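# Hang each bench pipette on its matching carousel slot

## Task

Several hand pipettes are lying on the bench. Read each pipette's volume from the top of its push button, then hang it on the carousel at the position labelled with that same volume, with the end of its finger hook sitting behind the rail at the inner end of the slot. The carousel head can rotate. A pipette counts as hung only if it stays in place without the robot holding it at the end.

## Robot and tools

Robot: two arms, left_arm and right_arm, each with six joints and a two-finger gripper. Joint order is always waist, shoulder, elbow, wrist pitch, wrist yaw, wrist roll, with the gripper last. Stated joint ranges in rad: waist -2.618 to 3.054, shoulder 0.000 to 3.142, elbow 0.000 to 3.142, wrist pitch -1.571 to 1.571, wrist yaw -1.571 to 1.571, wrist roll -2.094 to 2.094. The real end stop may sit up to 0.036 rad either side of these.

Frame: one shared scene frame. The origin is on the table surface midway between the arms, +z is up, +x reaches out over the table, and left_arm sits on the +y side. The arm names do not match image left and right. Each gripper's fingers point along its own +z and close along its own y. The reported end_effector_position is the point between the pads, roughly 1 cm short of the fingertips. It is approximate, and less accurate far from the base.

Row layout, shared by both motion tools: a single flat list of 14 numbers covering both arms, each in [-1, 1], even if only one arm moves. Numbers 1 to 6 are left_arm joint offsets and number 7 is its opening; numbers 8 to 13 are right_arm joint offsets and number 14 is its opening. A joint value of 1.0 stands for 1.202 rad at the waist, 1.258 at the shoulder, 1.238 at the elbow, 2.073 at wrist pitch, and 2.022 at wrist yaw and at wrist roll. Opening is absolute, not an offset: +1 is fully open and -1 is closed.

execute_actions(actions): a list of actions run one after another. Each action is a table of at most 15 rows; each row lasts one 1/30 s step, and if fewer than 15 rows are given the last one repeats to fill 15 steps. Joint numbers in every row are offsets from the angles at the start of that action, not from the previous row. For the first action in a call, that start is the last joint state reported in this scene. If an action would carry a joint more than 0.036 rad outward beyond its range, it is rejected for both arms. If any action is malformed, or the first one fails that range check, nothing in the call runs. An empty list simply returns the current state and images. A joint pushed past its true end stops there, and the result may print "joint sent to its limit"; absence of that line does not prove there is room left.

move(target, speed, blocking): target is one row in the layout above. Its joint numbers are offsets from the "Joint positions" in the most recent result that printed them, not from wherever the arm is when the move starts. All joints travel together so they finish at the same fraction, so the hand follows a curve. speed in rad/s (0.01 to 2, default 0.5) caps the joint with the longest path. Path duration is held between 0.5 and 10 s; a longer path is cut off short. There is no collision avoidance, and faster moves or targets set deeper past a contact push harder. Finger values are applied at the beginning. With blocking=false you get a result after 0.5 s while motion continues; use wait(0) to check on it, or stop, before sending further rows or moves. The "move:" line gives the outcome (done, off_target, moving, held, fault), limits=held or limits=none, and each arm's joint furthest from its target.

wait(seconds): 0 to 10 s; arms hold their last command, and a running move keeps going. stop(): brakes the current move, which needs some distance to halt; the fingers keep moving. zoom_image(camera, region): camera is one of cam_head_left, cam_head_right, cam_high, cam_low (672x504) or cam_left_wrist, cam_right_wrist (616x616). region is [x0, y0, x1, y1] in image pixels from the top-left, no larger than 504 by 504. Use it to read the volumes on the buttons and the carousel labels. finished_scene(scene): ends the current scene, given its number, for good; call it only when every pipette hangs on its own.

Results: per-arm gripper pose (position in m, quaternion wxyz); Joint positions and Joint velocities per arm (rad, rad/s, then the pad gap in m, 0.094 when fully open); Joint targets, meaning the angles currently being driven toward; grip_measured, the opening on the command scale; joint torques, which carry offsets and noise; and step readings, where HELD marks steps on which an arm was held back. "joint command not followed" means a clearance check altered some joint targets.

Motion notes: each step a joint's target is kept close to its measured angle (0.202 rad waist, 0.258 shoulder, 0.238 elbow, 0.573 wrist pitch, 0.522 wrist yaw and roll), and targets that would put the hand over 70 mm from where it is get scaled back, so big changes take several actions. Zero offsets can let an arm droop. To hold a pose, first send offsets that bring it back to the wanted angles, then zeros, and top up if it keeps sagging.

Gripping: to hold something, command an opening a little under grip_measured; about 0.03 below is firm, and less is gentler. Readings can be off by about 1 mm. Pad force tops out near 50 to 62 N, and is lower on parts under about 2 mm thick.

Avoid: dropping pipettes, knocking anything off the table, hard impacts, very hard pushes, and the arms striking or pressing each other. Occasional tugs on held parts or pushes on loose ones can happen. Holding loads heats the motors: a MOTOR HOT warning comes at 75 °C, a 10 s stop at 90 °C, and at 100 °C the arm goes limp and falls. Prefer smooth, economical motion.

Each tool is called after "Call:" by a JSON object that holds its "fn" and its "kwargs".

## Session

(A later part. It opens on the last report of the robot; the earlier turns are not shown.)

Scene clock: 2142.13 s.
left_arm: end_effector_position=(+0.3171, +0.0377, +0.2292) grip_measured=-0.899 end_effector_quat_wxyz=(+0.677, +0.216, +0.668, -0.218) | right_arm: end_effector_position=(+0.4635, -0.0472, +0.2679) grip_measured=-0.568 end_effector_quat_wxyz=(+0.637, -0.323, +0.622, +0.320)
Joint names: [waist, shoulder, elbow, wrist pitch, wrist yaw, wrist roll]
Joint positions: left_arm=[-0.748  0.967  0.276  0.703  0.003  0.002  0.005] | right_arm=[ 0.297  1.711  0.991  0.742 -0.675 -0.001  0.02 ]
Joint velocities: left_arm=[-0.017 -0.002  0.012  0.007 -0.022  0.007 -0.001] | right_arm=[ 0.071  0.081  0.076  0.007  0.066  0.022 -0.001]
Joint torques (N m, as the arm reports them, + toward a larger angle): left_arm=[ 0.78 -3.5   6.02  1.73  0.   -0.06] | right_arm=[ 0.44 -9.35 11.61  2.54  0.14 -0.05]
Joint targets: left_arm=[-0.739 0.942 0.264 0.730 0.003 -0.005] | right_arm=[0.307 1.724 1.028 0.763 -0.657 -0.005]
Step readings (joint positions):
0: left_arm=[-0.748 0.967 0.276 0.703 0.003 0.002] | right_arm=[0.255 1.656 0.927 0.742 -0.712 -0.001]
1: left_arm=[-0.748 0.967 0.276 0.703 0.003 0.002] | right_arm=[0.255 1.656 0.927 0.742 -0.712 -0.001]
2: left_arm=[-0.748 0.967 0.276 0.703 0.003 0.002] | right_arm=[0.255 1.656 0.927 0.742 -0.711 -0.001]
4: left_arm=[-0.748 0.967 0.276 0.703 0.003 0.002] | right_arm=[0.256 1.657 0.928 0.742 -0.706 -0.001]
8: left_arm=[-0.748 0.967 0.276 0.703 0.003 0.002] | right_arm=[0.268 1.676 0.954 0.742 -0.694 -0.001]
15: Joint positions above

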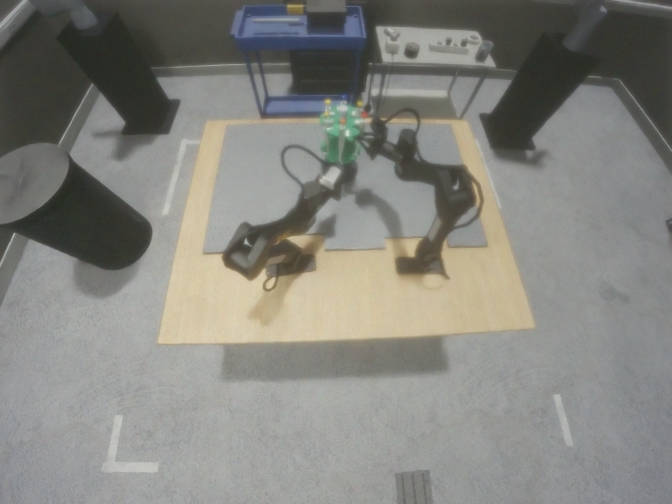

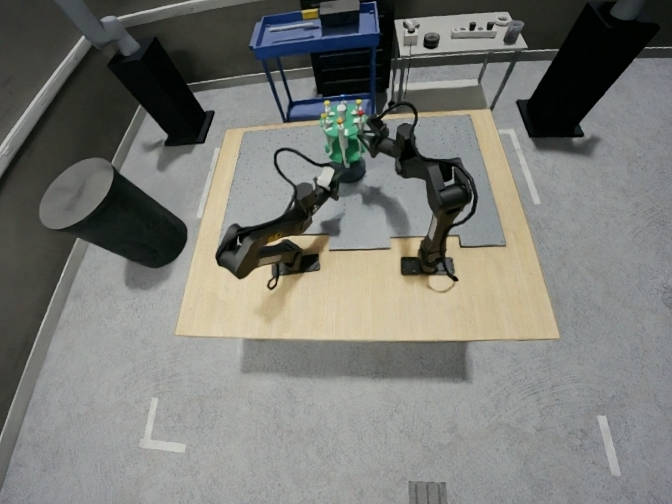

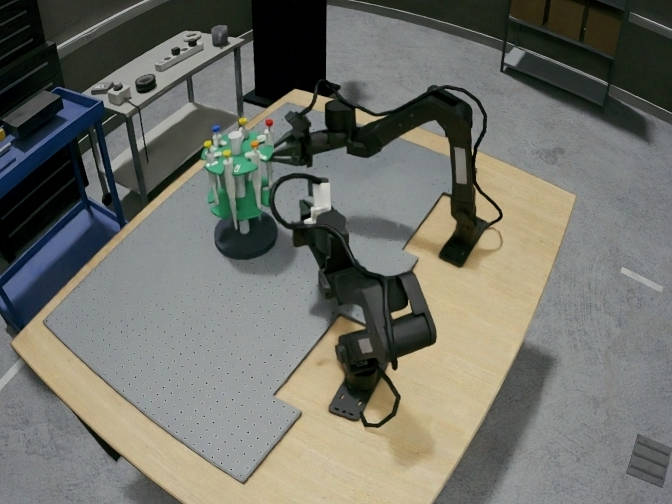

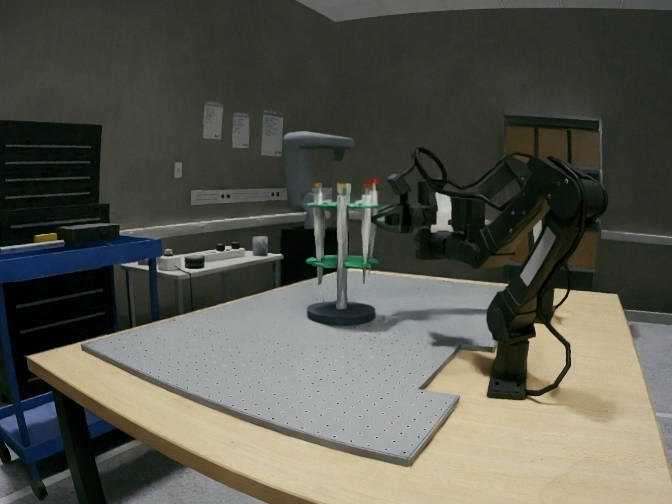

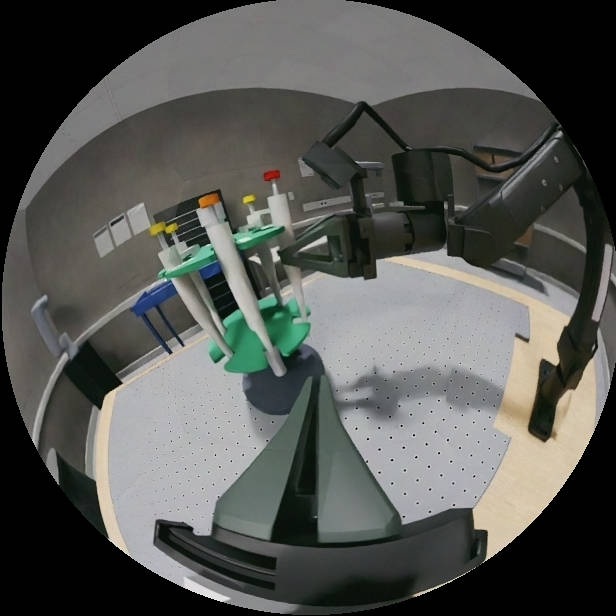

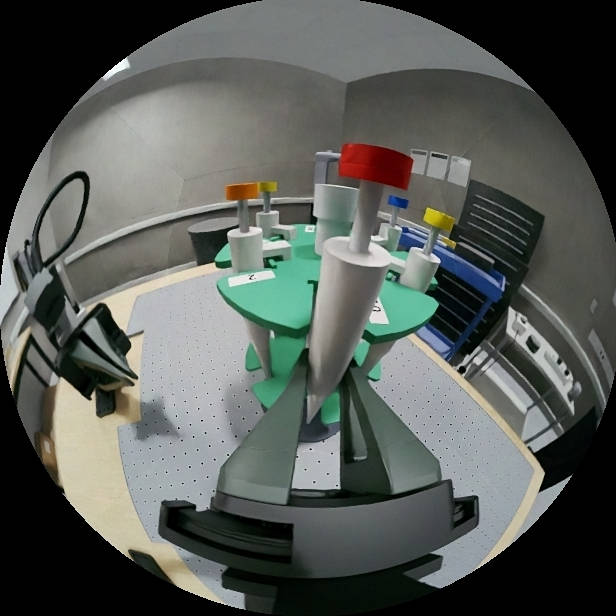

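Call:
{"fn": "execute_actions", "kwargs": {"actions": []}}

Call:
{"fn": "zoom_image", "kwargs": {"camera": "cam_right_wrist", "region": [240, 220, 420, 450]}}

Call:
{"fn": "zoom_image", "kwargs": {"camera": "cam_left_wrist", "region": [200, 150, 380, 370]}}

Scene clock: 2144.90 s.
left_arm: end_effector_position=(+0.3171, +0.0377, +0.2292) grip_measured=-0.899 end_effector_quat_wxyz=(+0.677, +0.216, +0.668, -0.218) | right_arm: end_effector_position=(+0.4645, -0.0462, +0.2669) grip_measured=-0.568 end_effector_quat_wxyz=(+0.637, -0.322, +0.623, +0.319)
Joint names: [waist, shoulder, elbow, wrist pitch, wrist yaw, wrist roll]
Joint positions: left_arm=[-0.748  0.967  0.276  0.703  0.003  0.002  0.005] | right_arm=[ 0.3    1.716  0.993  0.742 -0.669 -0.001  0.02 ]
Joint velocities: left_arm=[ 0.002 -0.007  0.017 -0.037 -0.022 -0.007 -0.001] | right_arm=[ 0.002  0.012 -0.027  0.007 -0.066 -0.022 -0.001]
Joint torques (N m, as the arm reports them, + toward a larger angle): left_arm=[ 0.77 -3.51  6.02  1.74  0.   -0.06] | right_arm=[ 0.53 -9.31 11.83  2.54  0.11 -0.04]
Joint targets: left_arm=[-0.739 0.942 0.264 0.730 0.003 -0.005] | right_arm=[0.307 1.724 1.027 0.763 -0.657 -0.005]

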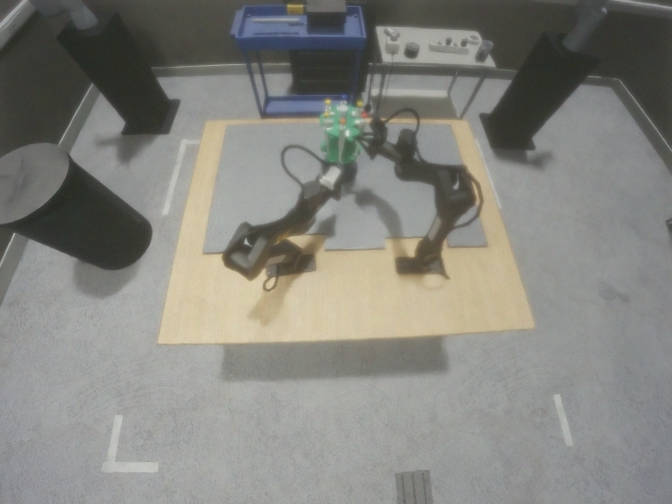

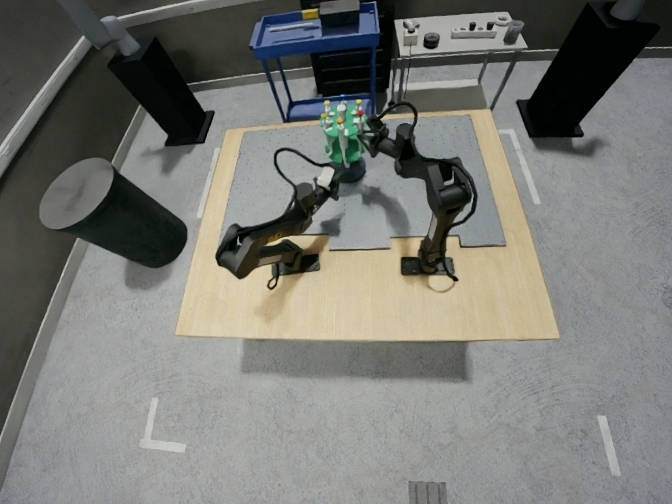

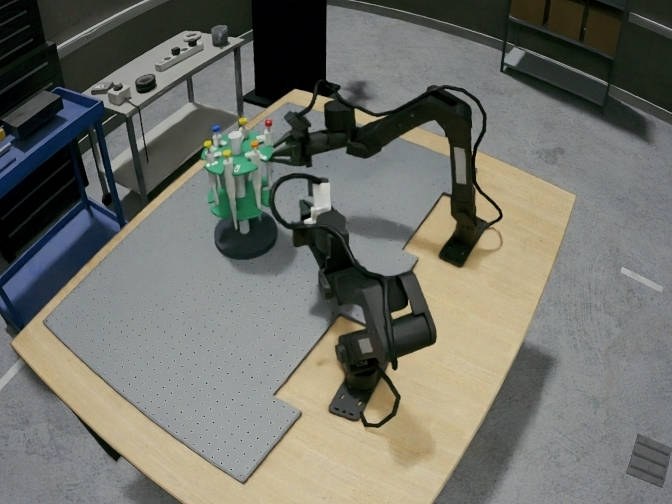

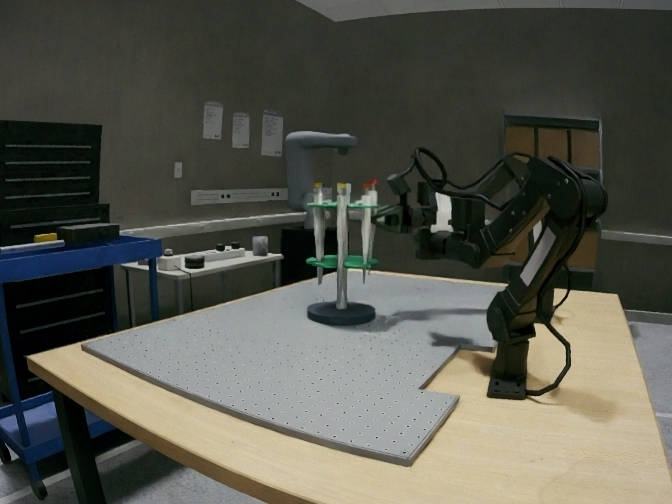

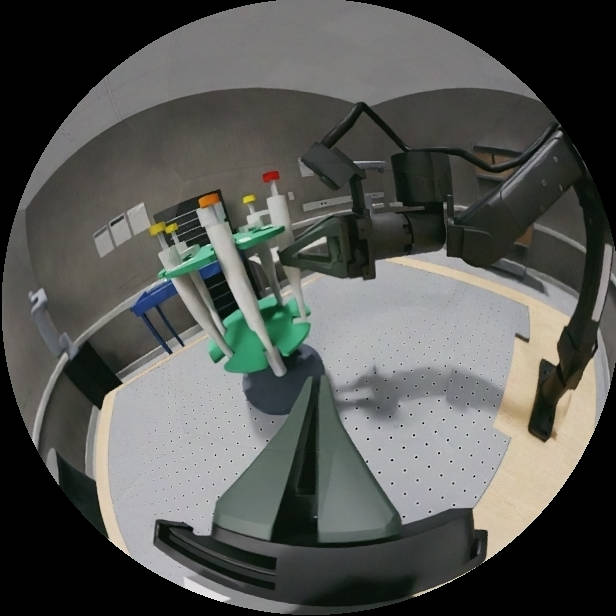

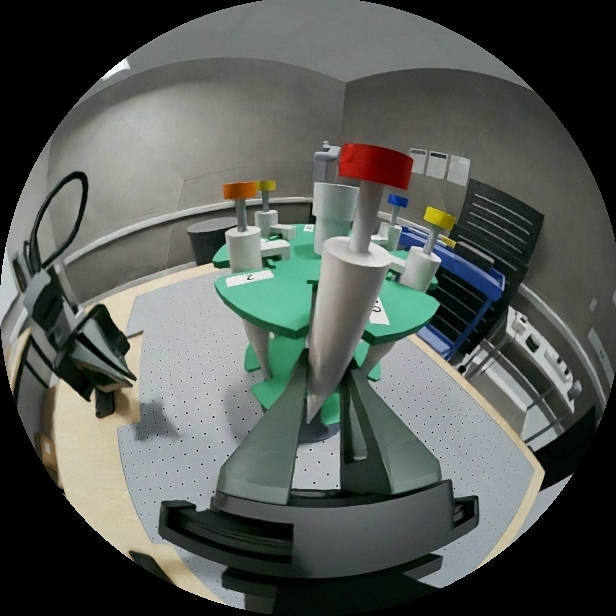

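Region (240, 220, 420, 450) of cam_right_wrist's 616x616 image, scaled by 2.191, with more detail than that image has; it fills the left 394 columns of this view, and the rest is white.

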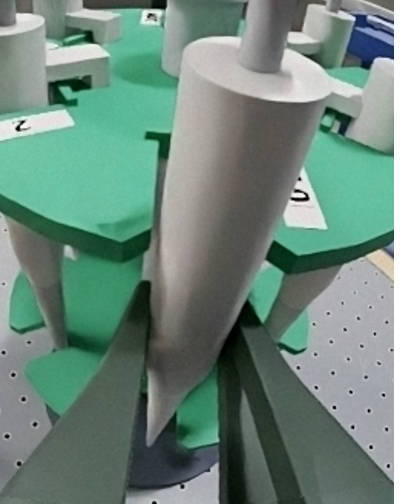

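Region (200, 150, 380, 370) of cam_left_wrist's 616x616 image, scaled by 2.291, with more detail than that image has; it fills the left 412 columns of this view, and the rest is white.

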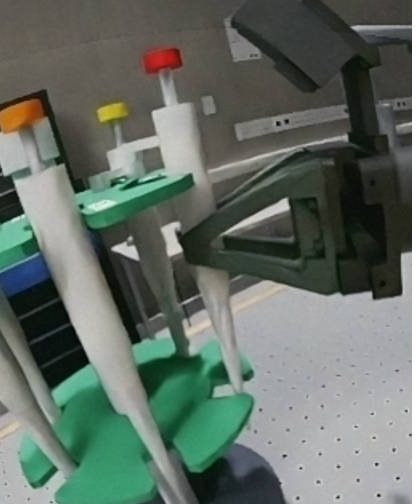

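Call:
{"fn": "execute_actions", "kwargs": {"actions": [[[0.0075,-0.02,-0.01,0.013,0,-0.0035,-0.9, 0.008,0.008,0.029,0.010,0.007,-0.002,-0.615],[0.0075,-0.02,-0.01,0.013,0,-0.0035,-0.9, 0.009,0.010,0.031,0.010,0.008,-0.002,-0.615],[0.0075,-0.02,-0.01,0.013,0,-0.0035,-0.9, 0.0105,0.012,0.033,0.010,0.0095,-0.002,-0.615],[0.0075,-0.02,-0.01,0.013,0,-0.0035,-0.9, 0.012,0.0145,0.036,0.010,0.011,-0.002,-0.615],[0.0075,-0.02,-0.01,0.013,0,-0.0035,-0.9, 0.0135,0.0175,0.039,0.010,0.012,-0.002,-0.615],[0.0075,-0.02,-0.01,0.013,0,-0.0035,-0.9, 0.015,0.0205,0.042,0.010,0.0135,-0.002,-0.615],[0.0075,-0.02,-0.01,0.013,0,-0.0035,-0.9, 0.017,0.024,0.046,0.010,0.0145,-0.002,-0.615],[0.0075,-0.02,-0.01,0.013,0,-0.0035,-0.9, 0.019,0.027,0.0495,0.010,0.0155,-0.002,-0.615],[0.0075,-0.02,-0.01,0.013,0,-0.0035,-0.9, 0.021,0.030,0.053,0.010,0.0165,-0.002,-0.615],[0.0075,-0.02,-0.01,0.013,0,-0.0035,-0.9, 0.0225,0.033,0.056,0.010,0.0172,-0.002,-0.615],[0.0075,-0.02,-0.01,0.013,0,-0.0035,-0.9, 0.024,0.0355,0.0585,0.010,0.0178,-0.002,-0.615],[0.0075,-0.02,-0.01,0.013,0,-0.0035,-0.9, 0.025,0.0375,0.0605,0.010,0.0178,-0.002,-0.615],[0.0075,-0.02,-0.01,0.013,0,-0.0035,-0.9, 0.0258,0.0388,0.0618,0.010,0.0178,-0.002,-0.615],[0.0075,-0.02,-0.01,0.013,0,-0.0035,-0.9, 0.0262,0.0395,0.0625,0.010,0.0178,-0.002,-0.615]]]}}

Call:
{"fn": "zoom_image", "kwargs": {"camera": "cam_right_wrist", "region": [240, 220, 420, 450]}}

Call:
{"fn": "zoom_image", "kwargs": {"camera": "cam_left_wrist", "region": [210, 160, 330, 290]}}

Scene clock: 2181.73 s.
left_arm: end_effector_position=(+0.3171, +0.0377, +0.2292) grip_measured=-0.899 end_effector_quat_wxyz=(+0.677, +0.216, +0.668, -0.218) | right_arm: end_effector_position=(+0.4723, -0.0356, +0.2664) grip_measured=-0.568 end_effector_quat_wxyz=(+0.638, -0.323, +0.622, +0.319)
Joint names: [waist, shoulder, elbow, wrist pitch, wrist yaw, wrist roll]
Joint positions: left_arm=[-0.748  0.967  0.276  0.703  0.003  0.002  0.005] | right_arm=[ 0.322  1.755  1.035  0.742 -0.648 -0.001  0.02 ]
Joint velocities: left_arm=[-0.017  0.007 -0.022 -0.037  0.022 -0.007  0.   ] | right_arm=[ 0.012  0.032  0.002 -0.022 -0.022 -0.081 -0.001]
Joint torques (N m, as the arm reports them, + toward a larger angle): left_arm=[ 0.78 -3.49  6.03  1.74  0.   -0.07] | right_arm=[ 0.51 -9.86 11.76  2.58  0.11 -0.05]
Joint targets: left_arm=[-0.739 0.942 0.264 0.730 0.003 -0.005] | right_arm=[0.331 1.765 1.070 0.763 -0.633 -0.005]
Step readings (joint positions):
0: left_arm=[-0.748 0.967 0.276 0.703 0.003 0.002] | right_arm=[0.300 1.716 0.993 0.742 -0.669 -0.001]
1: left_arm=[-0.748 0.967 0.276 0.703 0.003 0.002] | right_arm=[0.300 1.716 0.993 0.742 -0.669 -0.001]
2: left_arm=[-0.748 0.967 0.276 0.703 0.003 0.002] | right_arm=[0.300 1.716 0.993 0.742 -0.669 -0.001]
4: left_arm=[-0.748 0.967 0.276 0.703 0.003 0.002] | right_arm=[0.301 1.716 0.994 0.742 -0.667 -0.001]
8: left_arm=[-0.748 0.967 0.276 0.703 0.003 0.002] | right_arm=[0.309 1.730 1.013 0.742 -0.661 -0.001]
15: Joint positions above

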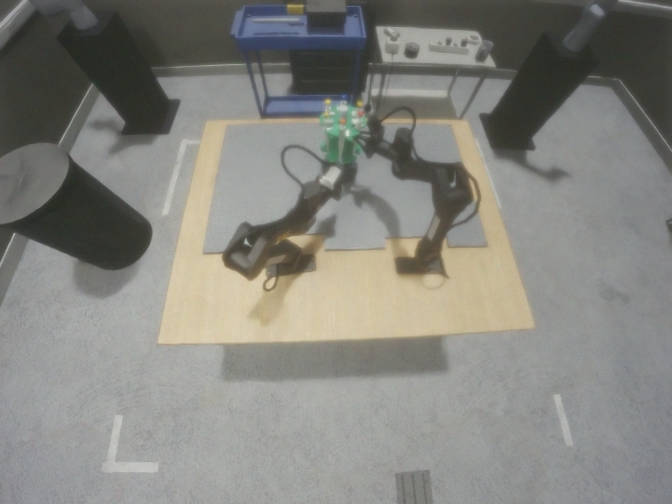

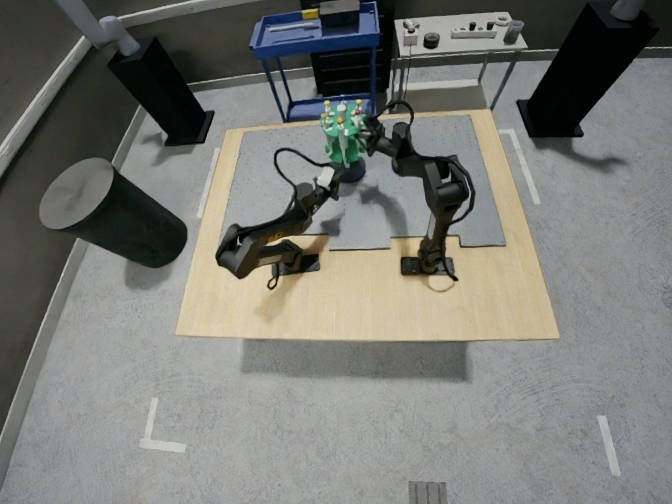

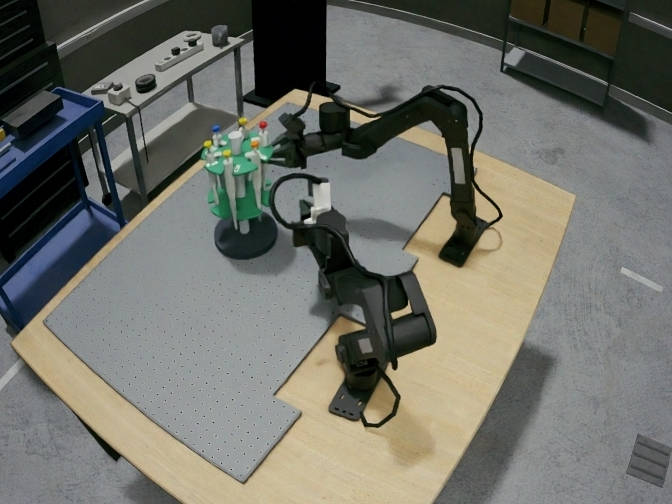

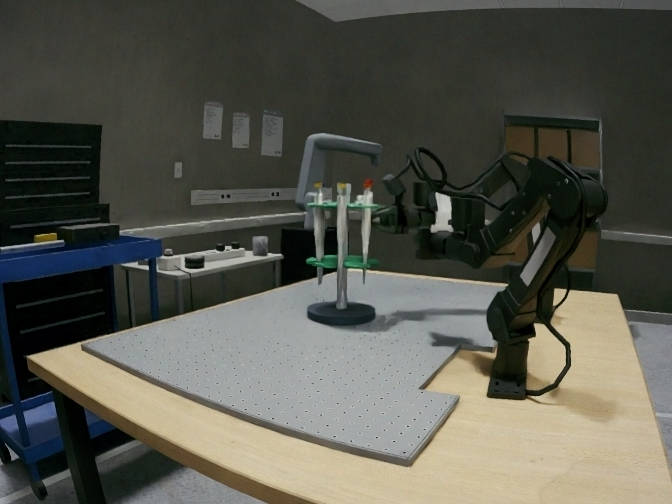

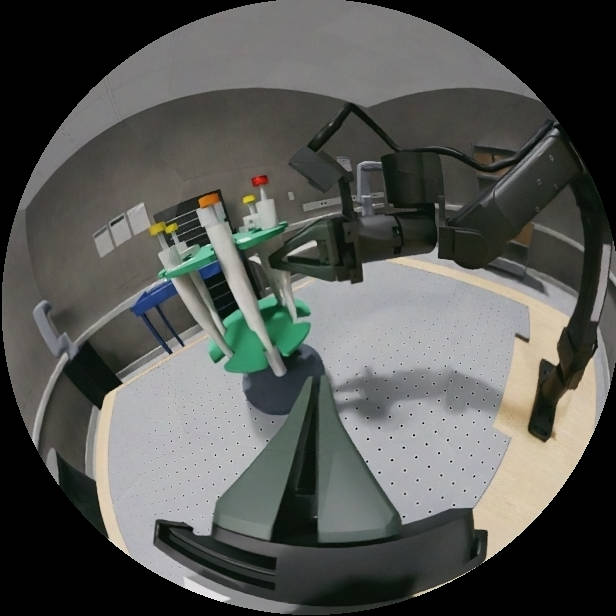

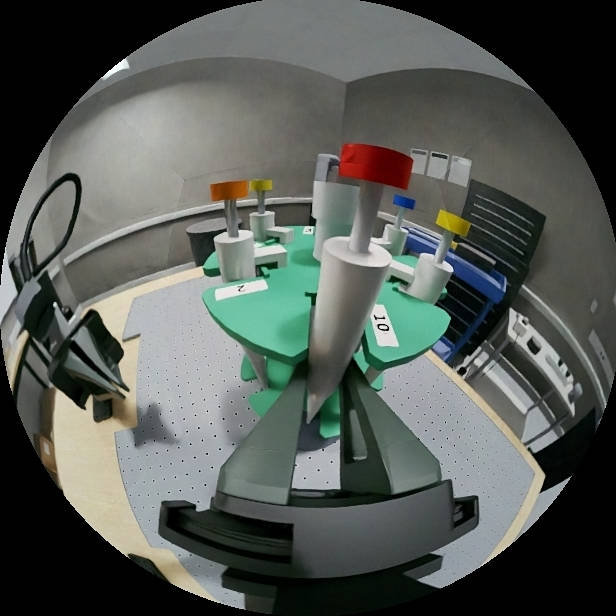

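Region (240, 220, 420, 450) of cam_right_wrist's 616x616 image, scaled by 2.191, with more detail than that image has; it fills the left 394 columns of this view, and the rest is white.

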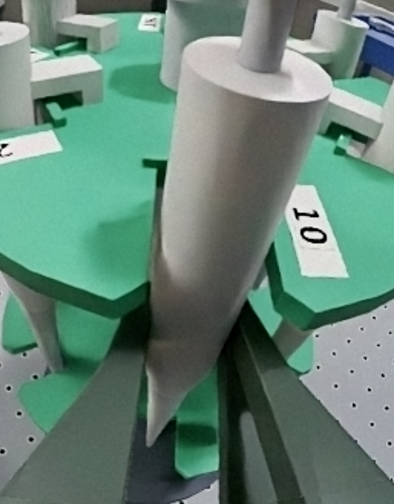

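Region (210, 160, 330, 290) of cam_left_wrist's 616x616 image, scaled by 3.877, with more detail than that image has; it fills the left 465 columns of this view, and the rest is white.

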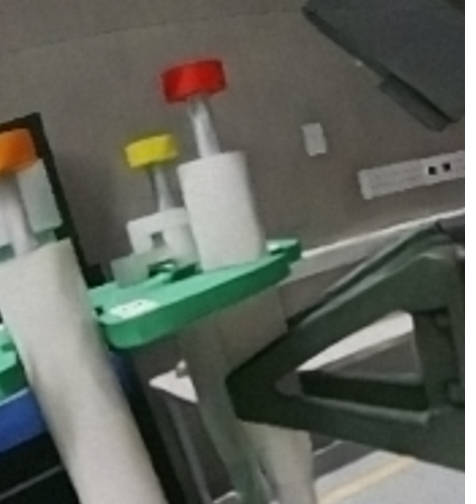

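Call:
{"fn": "execute_actions", "kwargs": {"actions": [[[0.0075,-0.02,-0.01,0.013,0,-0.0035,-0.9, 0.009,0.009,0.0283,0.0105,0.008,-0.002,-0.615],[0.0075,-0.02,-0.01,0.013,0,-0.0035,-0.9, 0.0105,0.0105,0.0283,0.011,0.0085,-0.002,-0.615],[0.0075,-0.02,-0.01,0.013,0,-0.0035,-0.9, 0.0116,0.012,0.0283,0.0115,0.009,-0.002,-0.615],[0.0075,-0.02,-0.01,0.013,0,-0.0035,-0.9, 0.0116,0.0135,0.0283,0.012,0.0094,-0.002,-0.615],[0.0075,-0.02,-0.01,0.013,0,-0.0035,-0.9, 0.0116,0.015,0.0283,0.012,0.0094,-0.002,-0.615],[0.0075,-0.02,-0.01,0.013,0,-0.0035,-0.9, 0.0116,0.0165,0.0283,0.012,0.0094,-0.002,-0.615],[0.0075,-0.02,-0.01,0.013,0,-0.0035,-0.9, 0.0116,0.018,0.0283,0.012,0.0094,-0.002,-0.615],[0.0075,-0.02,-0.01,0.013,0,-0.0035,-0.9, 0.0116,0.0195,0.0283,0.012,0.0094,-0.002,-0.615],[0.0075,-0.02,-0.01,0.013,0,-0.0035,-0.9, 0.0116,0.021,0.0283,0.012,0.0094,-0.002,-0.615],[0.0075,-0.02,-0.01,0.013,0,-0.0035,-0.9, 0.0116,0.022,0.0283,0.012,0.0094,-0.002,-0.615],[0.0075,-0.02,-0.01,0.013,0,-0.0035,-0.9, 0.0116,0.023,0.0283,0.012,0.0094,-0.002,-0.615],[0.0075,-0.02,-0.01,0.013,0,-0.0035,-0.9, 0.0116,0.0238,0.0283,0.012,0.0094,-0.002,-0.615]]]}}

Call:
{"fn": "zoom_image", "kwargs": {"camera": "cam_right_wrist", "region": [240, 220, 420, 450]}}

Call:
{"fn": "zoom_image", "kwargs": {"camera": "cam_left_wrist", "region": [210, 160, 330, 290]}}

Scene clock: 2213.03 s.
left_arm: end_effector_position=(+0.3171, +0.0377, +0.2292) grip_measured=-0.899 end_effector_quat_wxyz=(+0.677, +0.216, +0.668, -0.218) | right_arm: end_effector_position=(+0.4748, -0.0337, +0.2584) grip_measured=-0.568 end_effector_quat_wxyz=(+0.634, -0.321, +0.627, +0.319)
Joint names: [waist, shoulder, elbow, wrist pitch, wrist yaw, wrist roll]
Joint positions: left_arm=[-0.748  0.967  0.276  0.703  0.003  0.002  0.005] | right_arm=[ 0.326  1.774  1.036  0.746 -0.642 -0.002  0.02 ]
Joint velocities: left_arm=[-0.022  0.007  0.012  0.037  0.007 -0.007  0.001] | right_arm=[ 0.012  0.032 -0.002  0.037 -0.037 -0.037 -0.   ]
Joint torques (N m, as the arm reports them, + toward a larger angle): left_arm=[ 0.77 -3.48  6.03  1.73  0.   -0.06] | right_arm=[ 0.69 -9.7  11.79  2.55  0.12 -0.01]
Joint targets: left_arm=[-0.739 0.942 0.264 0.730 0.003 -0.005] | right_arm=[0.336 1.785 1.070 0.767 -0.629 -0.005]
Step readings (joint positions):
0: left_arm=[-0.748 0.967 0.276 0.703 0.003 0.002] | right_arm=[0.323 1.757 1.036 0.742 -0.648 -0.001]
1: left_arm=[-0.748 0.967 0.276 0.703 0.003 0.002] | right_arm=[0.323 1.757 1.036 0.742 -0.648 -0.001]
2: left_arm=[-0.748 0.967 0.276 0.703 0.003 0.002] | right_arm=[0.323 1.757 1.036 0.742 -0.647 -0.001]
4: left_arm=[-0.748 0.967 0.276 0.703 0.003 0.002] | right_arm=[0.324 1.757 1.036 0.743 -0.645 -0.001]
8: left_arm=[-0.748 0.967 0.276 0.703 0.003 0.002] | right_arm=[0.326 1.758 1.036 0.744 -0.643 -0.001]
15: Joint positions above

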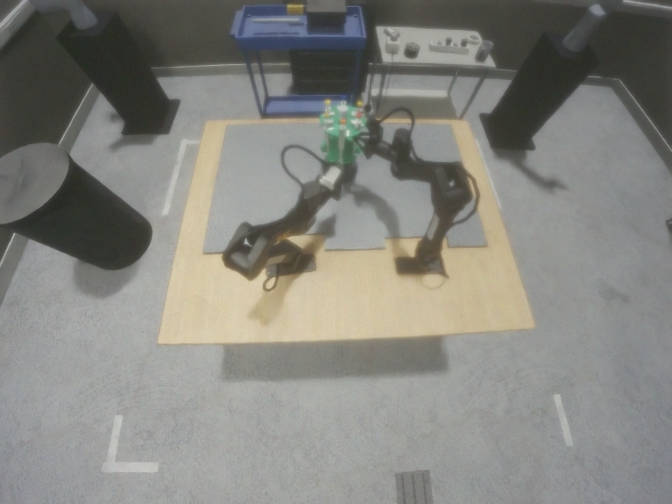

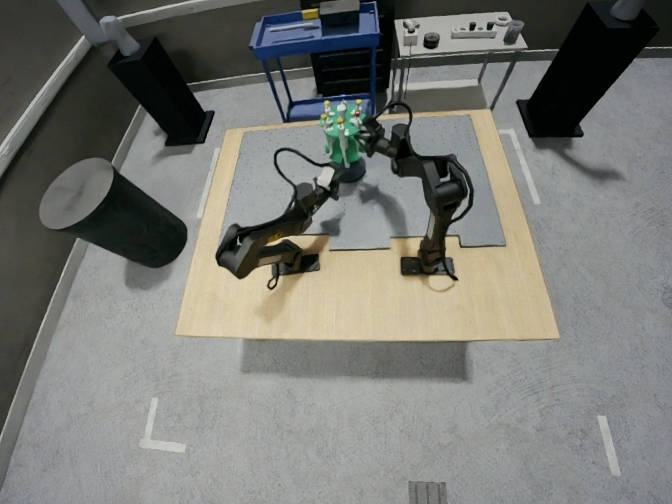

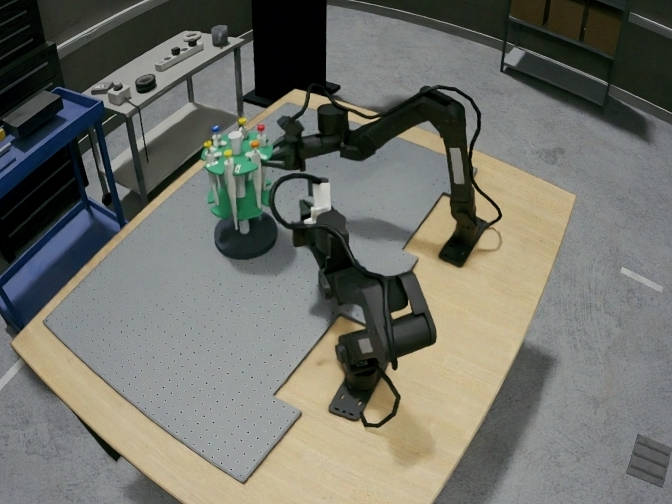

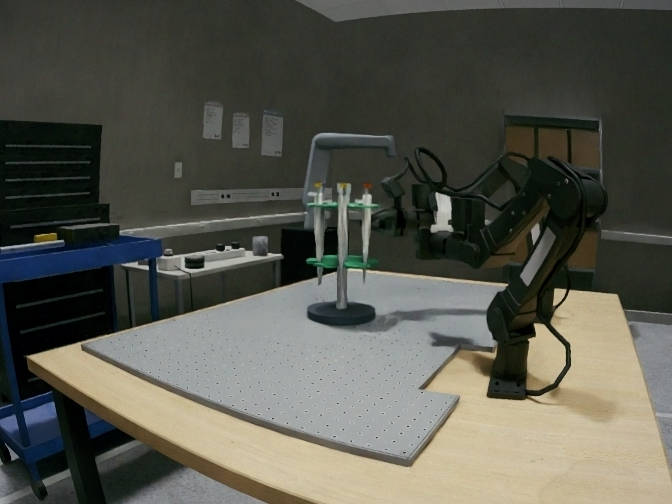

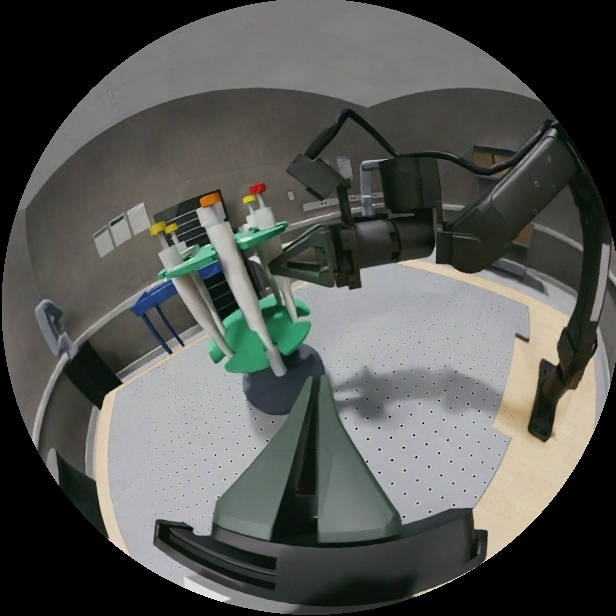

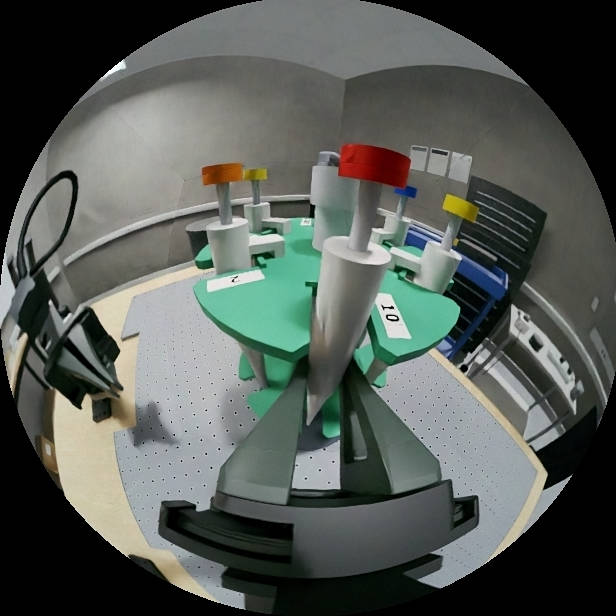

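Region (240, 220, 420, 450) of cam_right_wrist's 616x616 image, scaled by 2.191, with more detail than that image has; it fills the left 394 columns of this view, and the rest is white.

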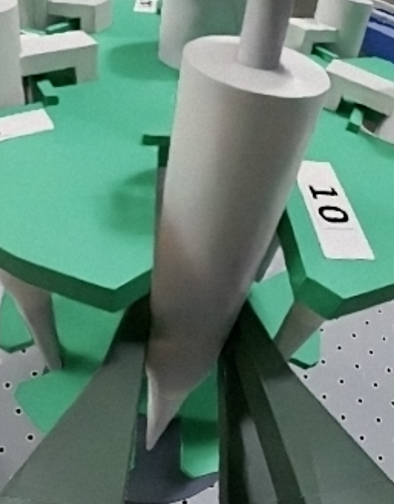

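Region (210, 160, 330, 290) of cam_left_wrist's 616x616 image, scaled by 3.877, with more detail than that image has; it fills the left 465 columns of this view, and the rest is white.

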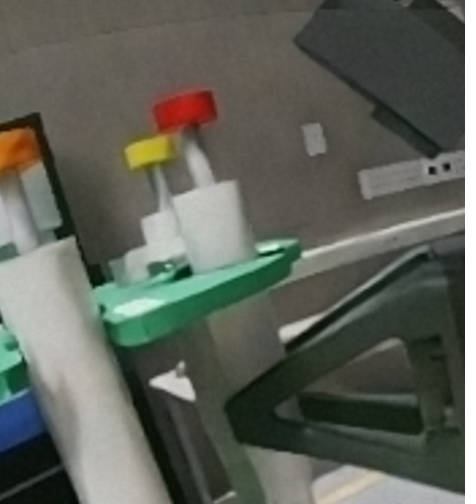

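Call:
{"fn": "execute_actions", "kwargs": {"actions": [[[0.0075,-0.02,-0.01,0.013,0,-0.0035,-0.9, 0.004,0.004,0.022,0.009,0.003,0,-0.57],[0.0075,-0.02,-0.01,0.013,0,-0.0035,-0.9, 0.002,0.000,0.016,0.009,0.001,0,-0.52],[0.0075,-0.02,-0.01,0.013,0,-0.0035,-0.9, 0.000,-0.006,0.010,0.009,-0.001,0,-0.45],[0.0075,-0.02,-0.01,0.013,0,-0.0035,-0.9, -0.003,-0.012,0.004,0.009,-0.003,0,-0.37],[0.0075,-0.02,-0.01,0.013,0,-0.0035,-0.9, -0.006,-0.018,-0.004,0.009,-0.007,0,-0.29],[0.0075,-0.02,-0.01,0.013,0,-0.0035,-0.9, -0.009,-0.025,-0.012,0.009,-0.012,0,-0.23],[0.0075,-0.02,-0.01,0.013,0,-0.0035,-0.9, -0.014,-0.032,-0.020,0.009,-0.017,0,-0.2],[0.0075,-0.02,-0.01,0.013,0,-0.0035,-0.9, -0.021,-0.042,-0.030,0.009,-0.023,0,-0.2],[0.0075,-0.02,-0.01,0.013,0,-0.0035,-0.9, -0.029,-0.053,-0.042,0.009,-0.029,0,-0.2],[0.0075,-0.02,-0.01,0.013,0,-0.0035,-0.9, -0.038,-0.065,-0.055,0.009,-0.034,0,-0.2],[0.0075,-0.02,-0.01,0.013,0,-0.0035,-0.9, -0.047,-0.077,-0.068,0.009,-0.038,0,-0.2],[0.0075,-0.02,-0.01,0.013,0,-0.0035,-0.9, -0.056,-0.088,-0.080,0.009,-0.041,0,-0.2],[0.0075,-0.02,-0.01,0.013,0,-0.0035,-0.9, -0.063,-0.098,-0.090,0.009,-0.043,0,-0.2],[0.0075,-0.02,-0.01,0.013,0,-0.0035,-0.9, -0.068,-0.104,-0.097,0.009,-0.043,0,-0.2],[0.0075,-0.02,-0.01,0.013,0,-0.0035,-0.9, -0.070,-0.107,-0.100,0.009,-0.043,0,-0.2]]]}}

Scene clock: 2228.03 s.
left_arm: end_effector_position=(+0.3171, +0.0377, +0.2292) grip_measured=-0.899 end_effector_quat_wxyz=(+0.677, +0.216, +0.668, -0.218) | right_arm: end_effector_position=(+0.4580, -0.0642, +0.2611) grip_measured=-0.203 end_effector_quat_wxyz=(+0.636, -0.319, +0.628, +0.316)
Joint names: [waist, shoulder, elbow, wrist pitch, wrist yaw, wrist roll]
Joint positions: left_arm=[-0.748  0.967  0.276  0.703  0.003  0.002  0.005] | right_arm=[ 0.258  1.68   0.935  0.754 -0.701 -0.002  0.037]
Joint velocities: left_arm=[ 0.002  0.002 -0.002 -0.007  0.007  0.11   0.   ] | right_arm=[-0.271 -0.325 -0.247  0.066 -0.154  0.022  0.   ]
Joint torques (N m, as the arm reports them, + toward a larger angle): left_arm=[ 0.78 -3.48  6.02  1.73  0.   -0.06] | right_arm=[ -0.02 -11.49   7.93   2.37  -0.17   0.01]
Joint targets: left_arm=[-0.739 0.942 0.264 0.730 0.003 -0.005] | right_arm=[0.242 1.639 0.912 0.765 -0.729 -0.002]
Step readings (joint positions):
0: left_arm=[-0.748 0.967 0.276 0.703 0.003 0.002] | right_arm=[0.326 1.774 1.036 0.746 -0.642 -0.002]
1: left_arm=[-0.748 0.967 0.276 0.703 0.003 0.002] | right_arm=[0.326 1.774 1.036 0.746 -0.642 -0.002]
2: left_arm=[-0.748 0.967 0.276 0.703 0.003 0.002] | right_arm=[0.326 1.774 1.036 0.746 -0.642 -0.002]
4: left_arm=[-0.748 0.967 0.276 0.703 0.003 0.002] | right_arm=[0.326 1.774 1.036 0.749 -0.642 -0.002]
8: left_arm=[-0.748 0.967 0.276 0.703 0.003 0.002] | right_arm=[0.323 1.769 1.029 0.754 -0.653 -0.002]
15: Joint positions above

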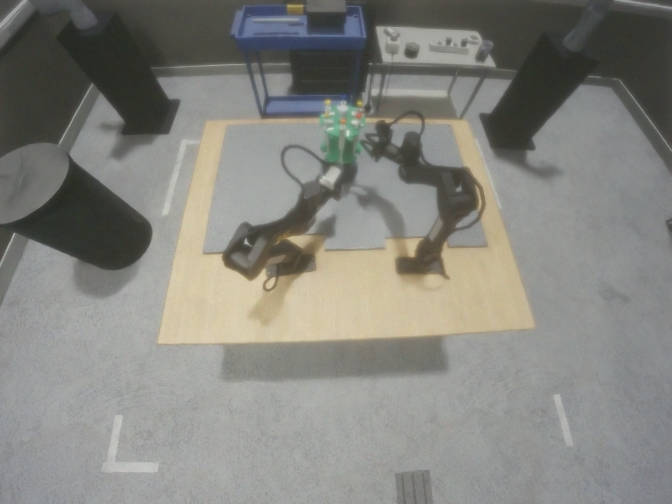

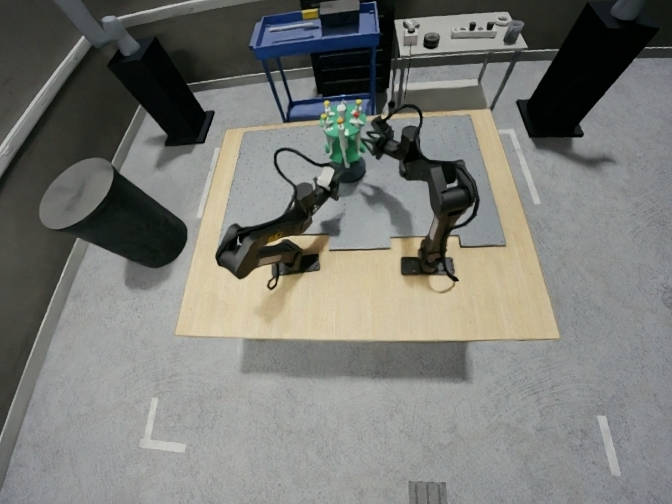

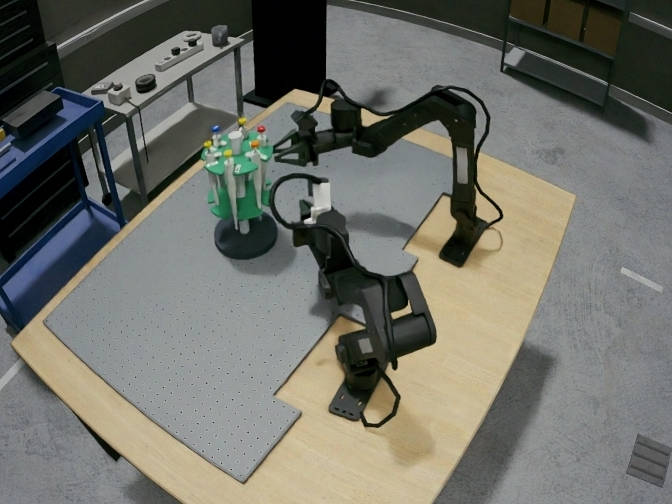

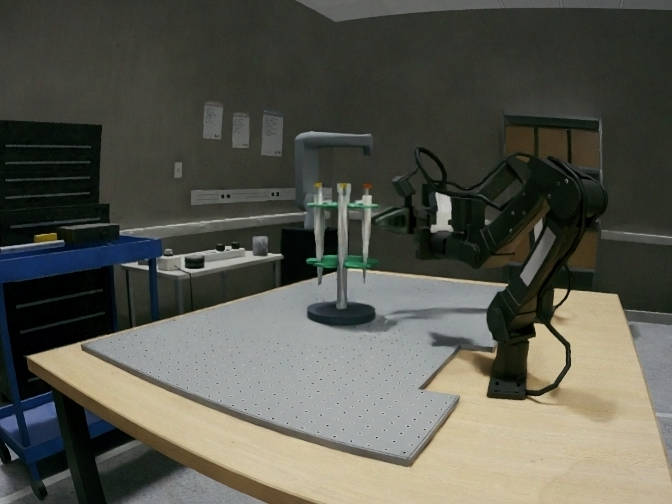

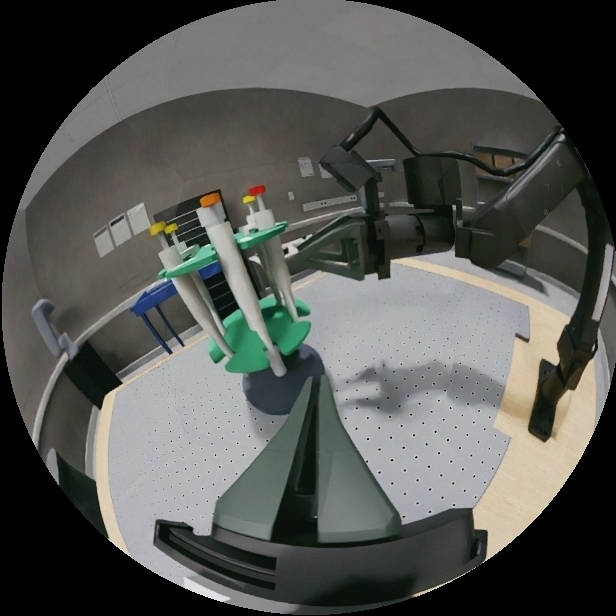

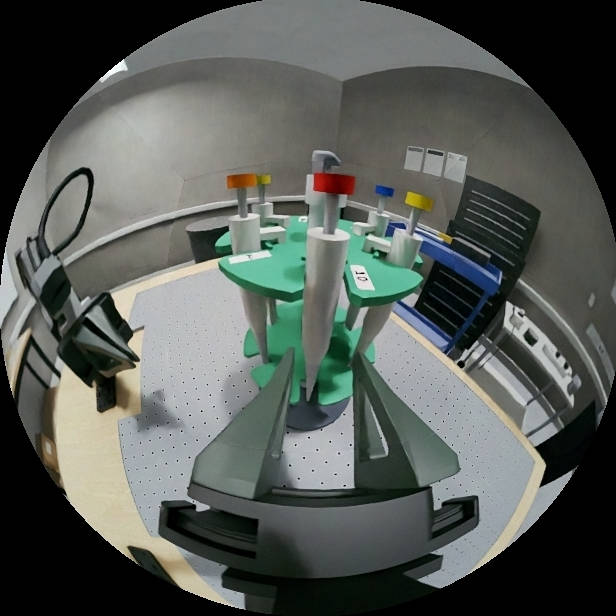

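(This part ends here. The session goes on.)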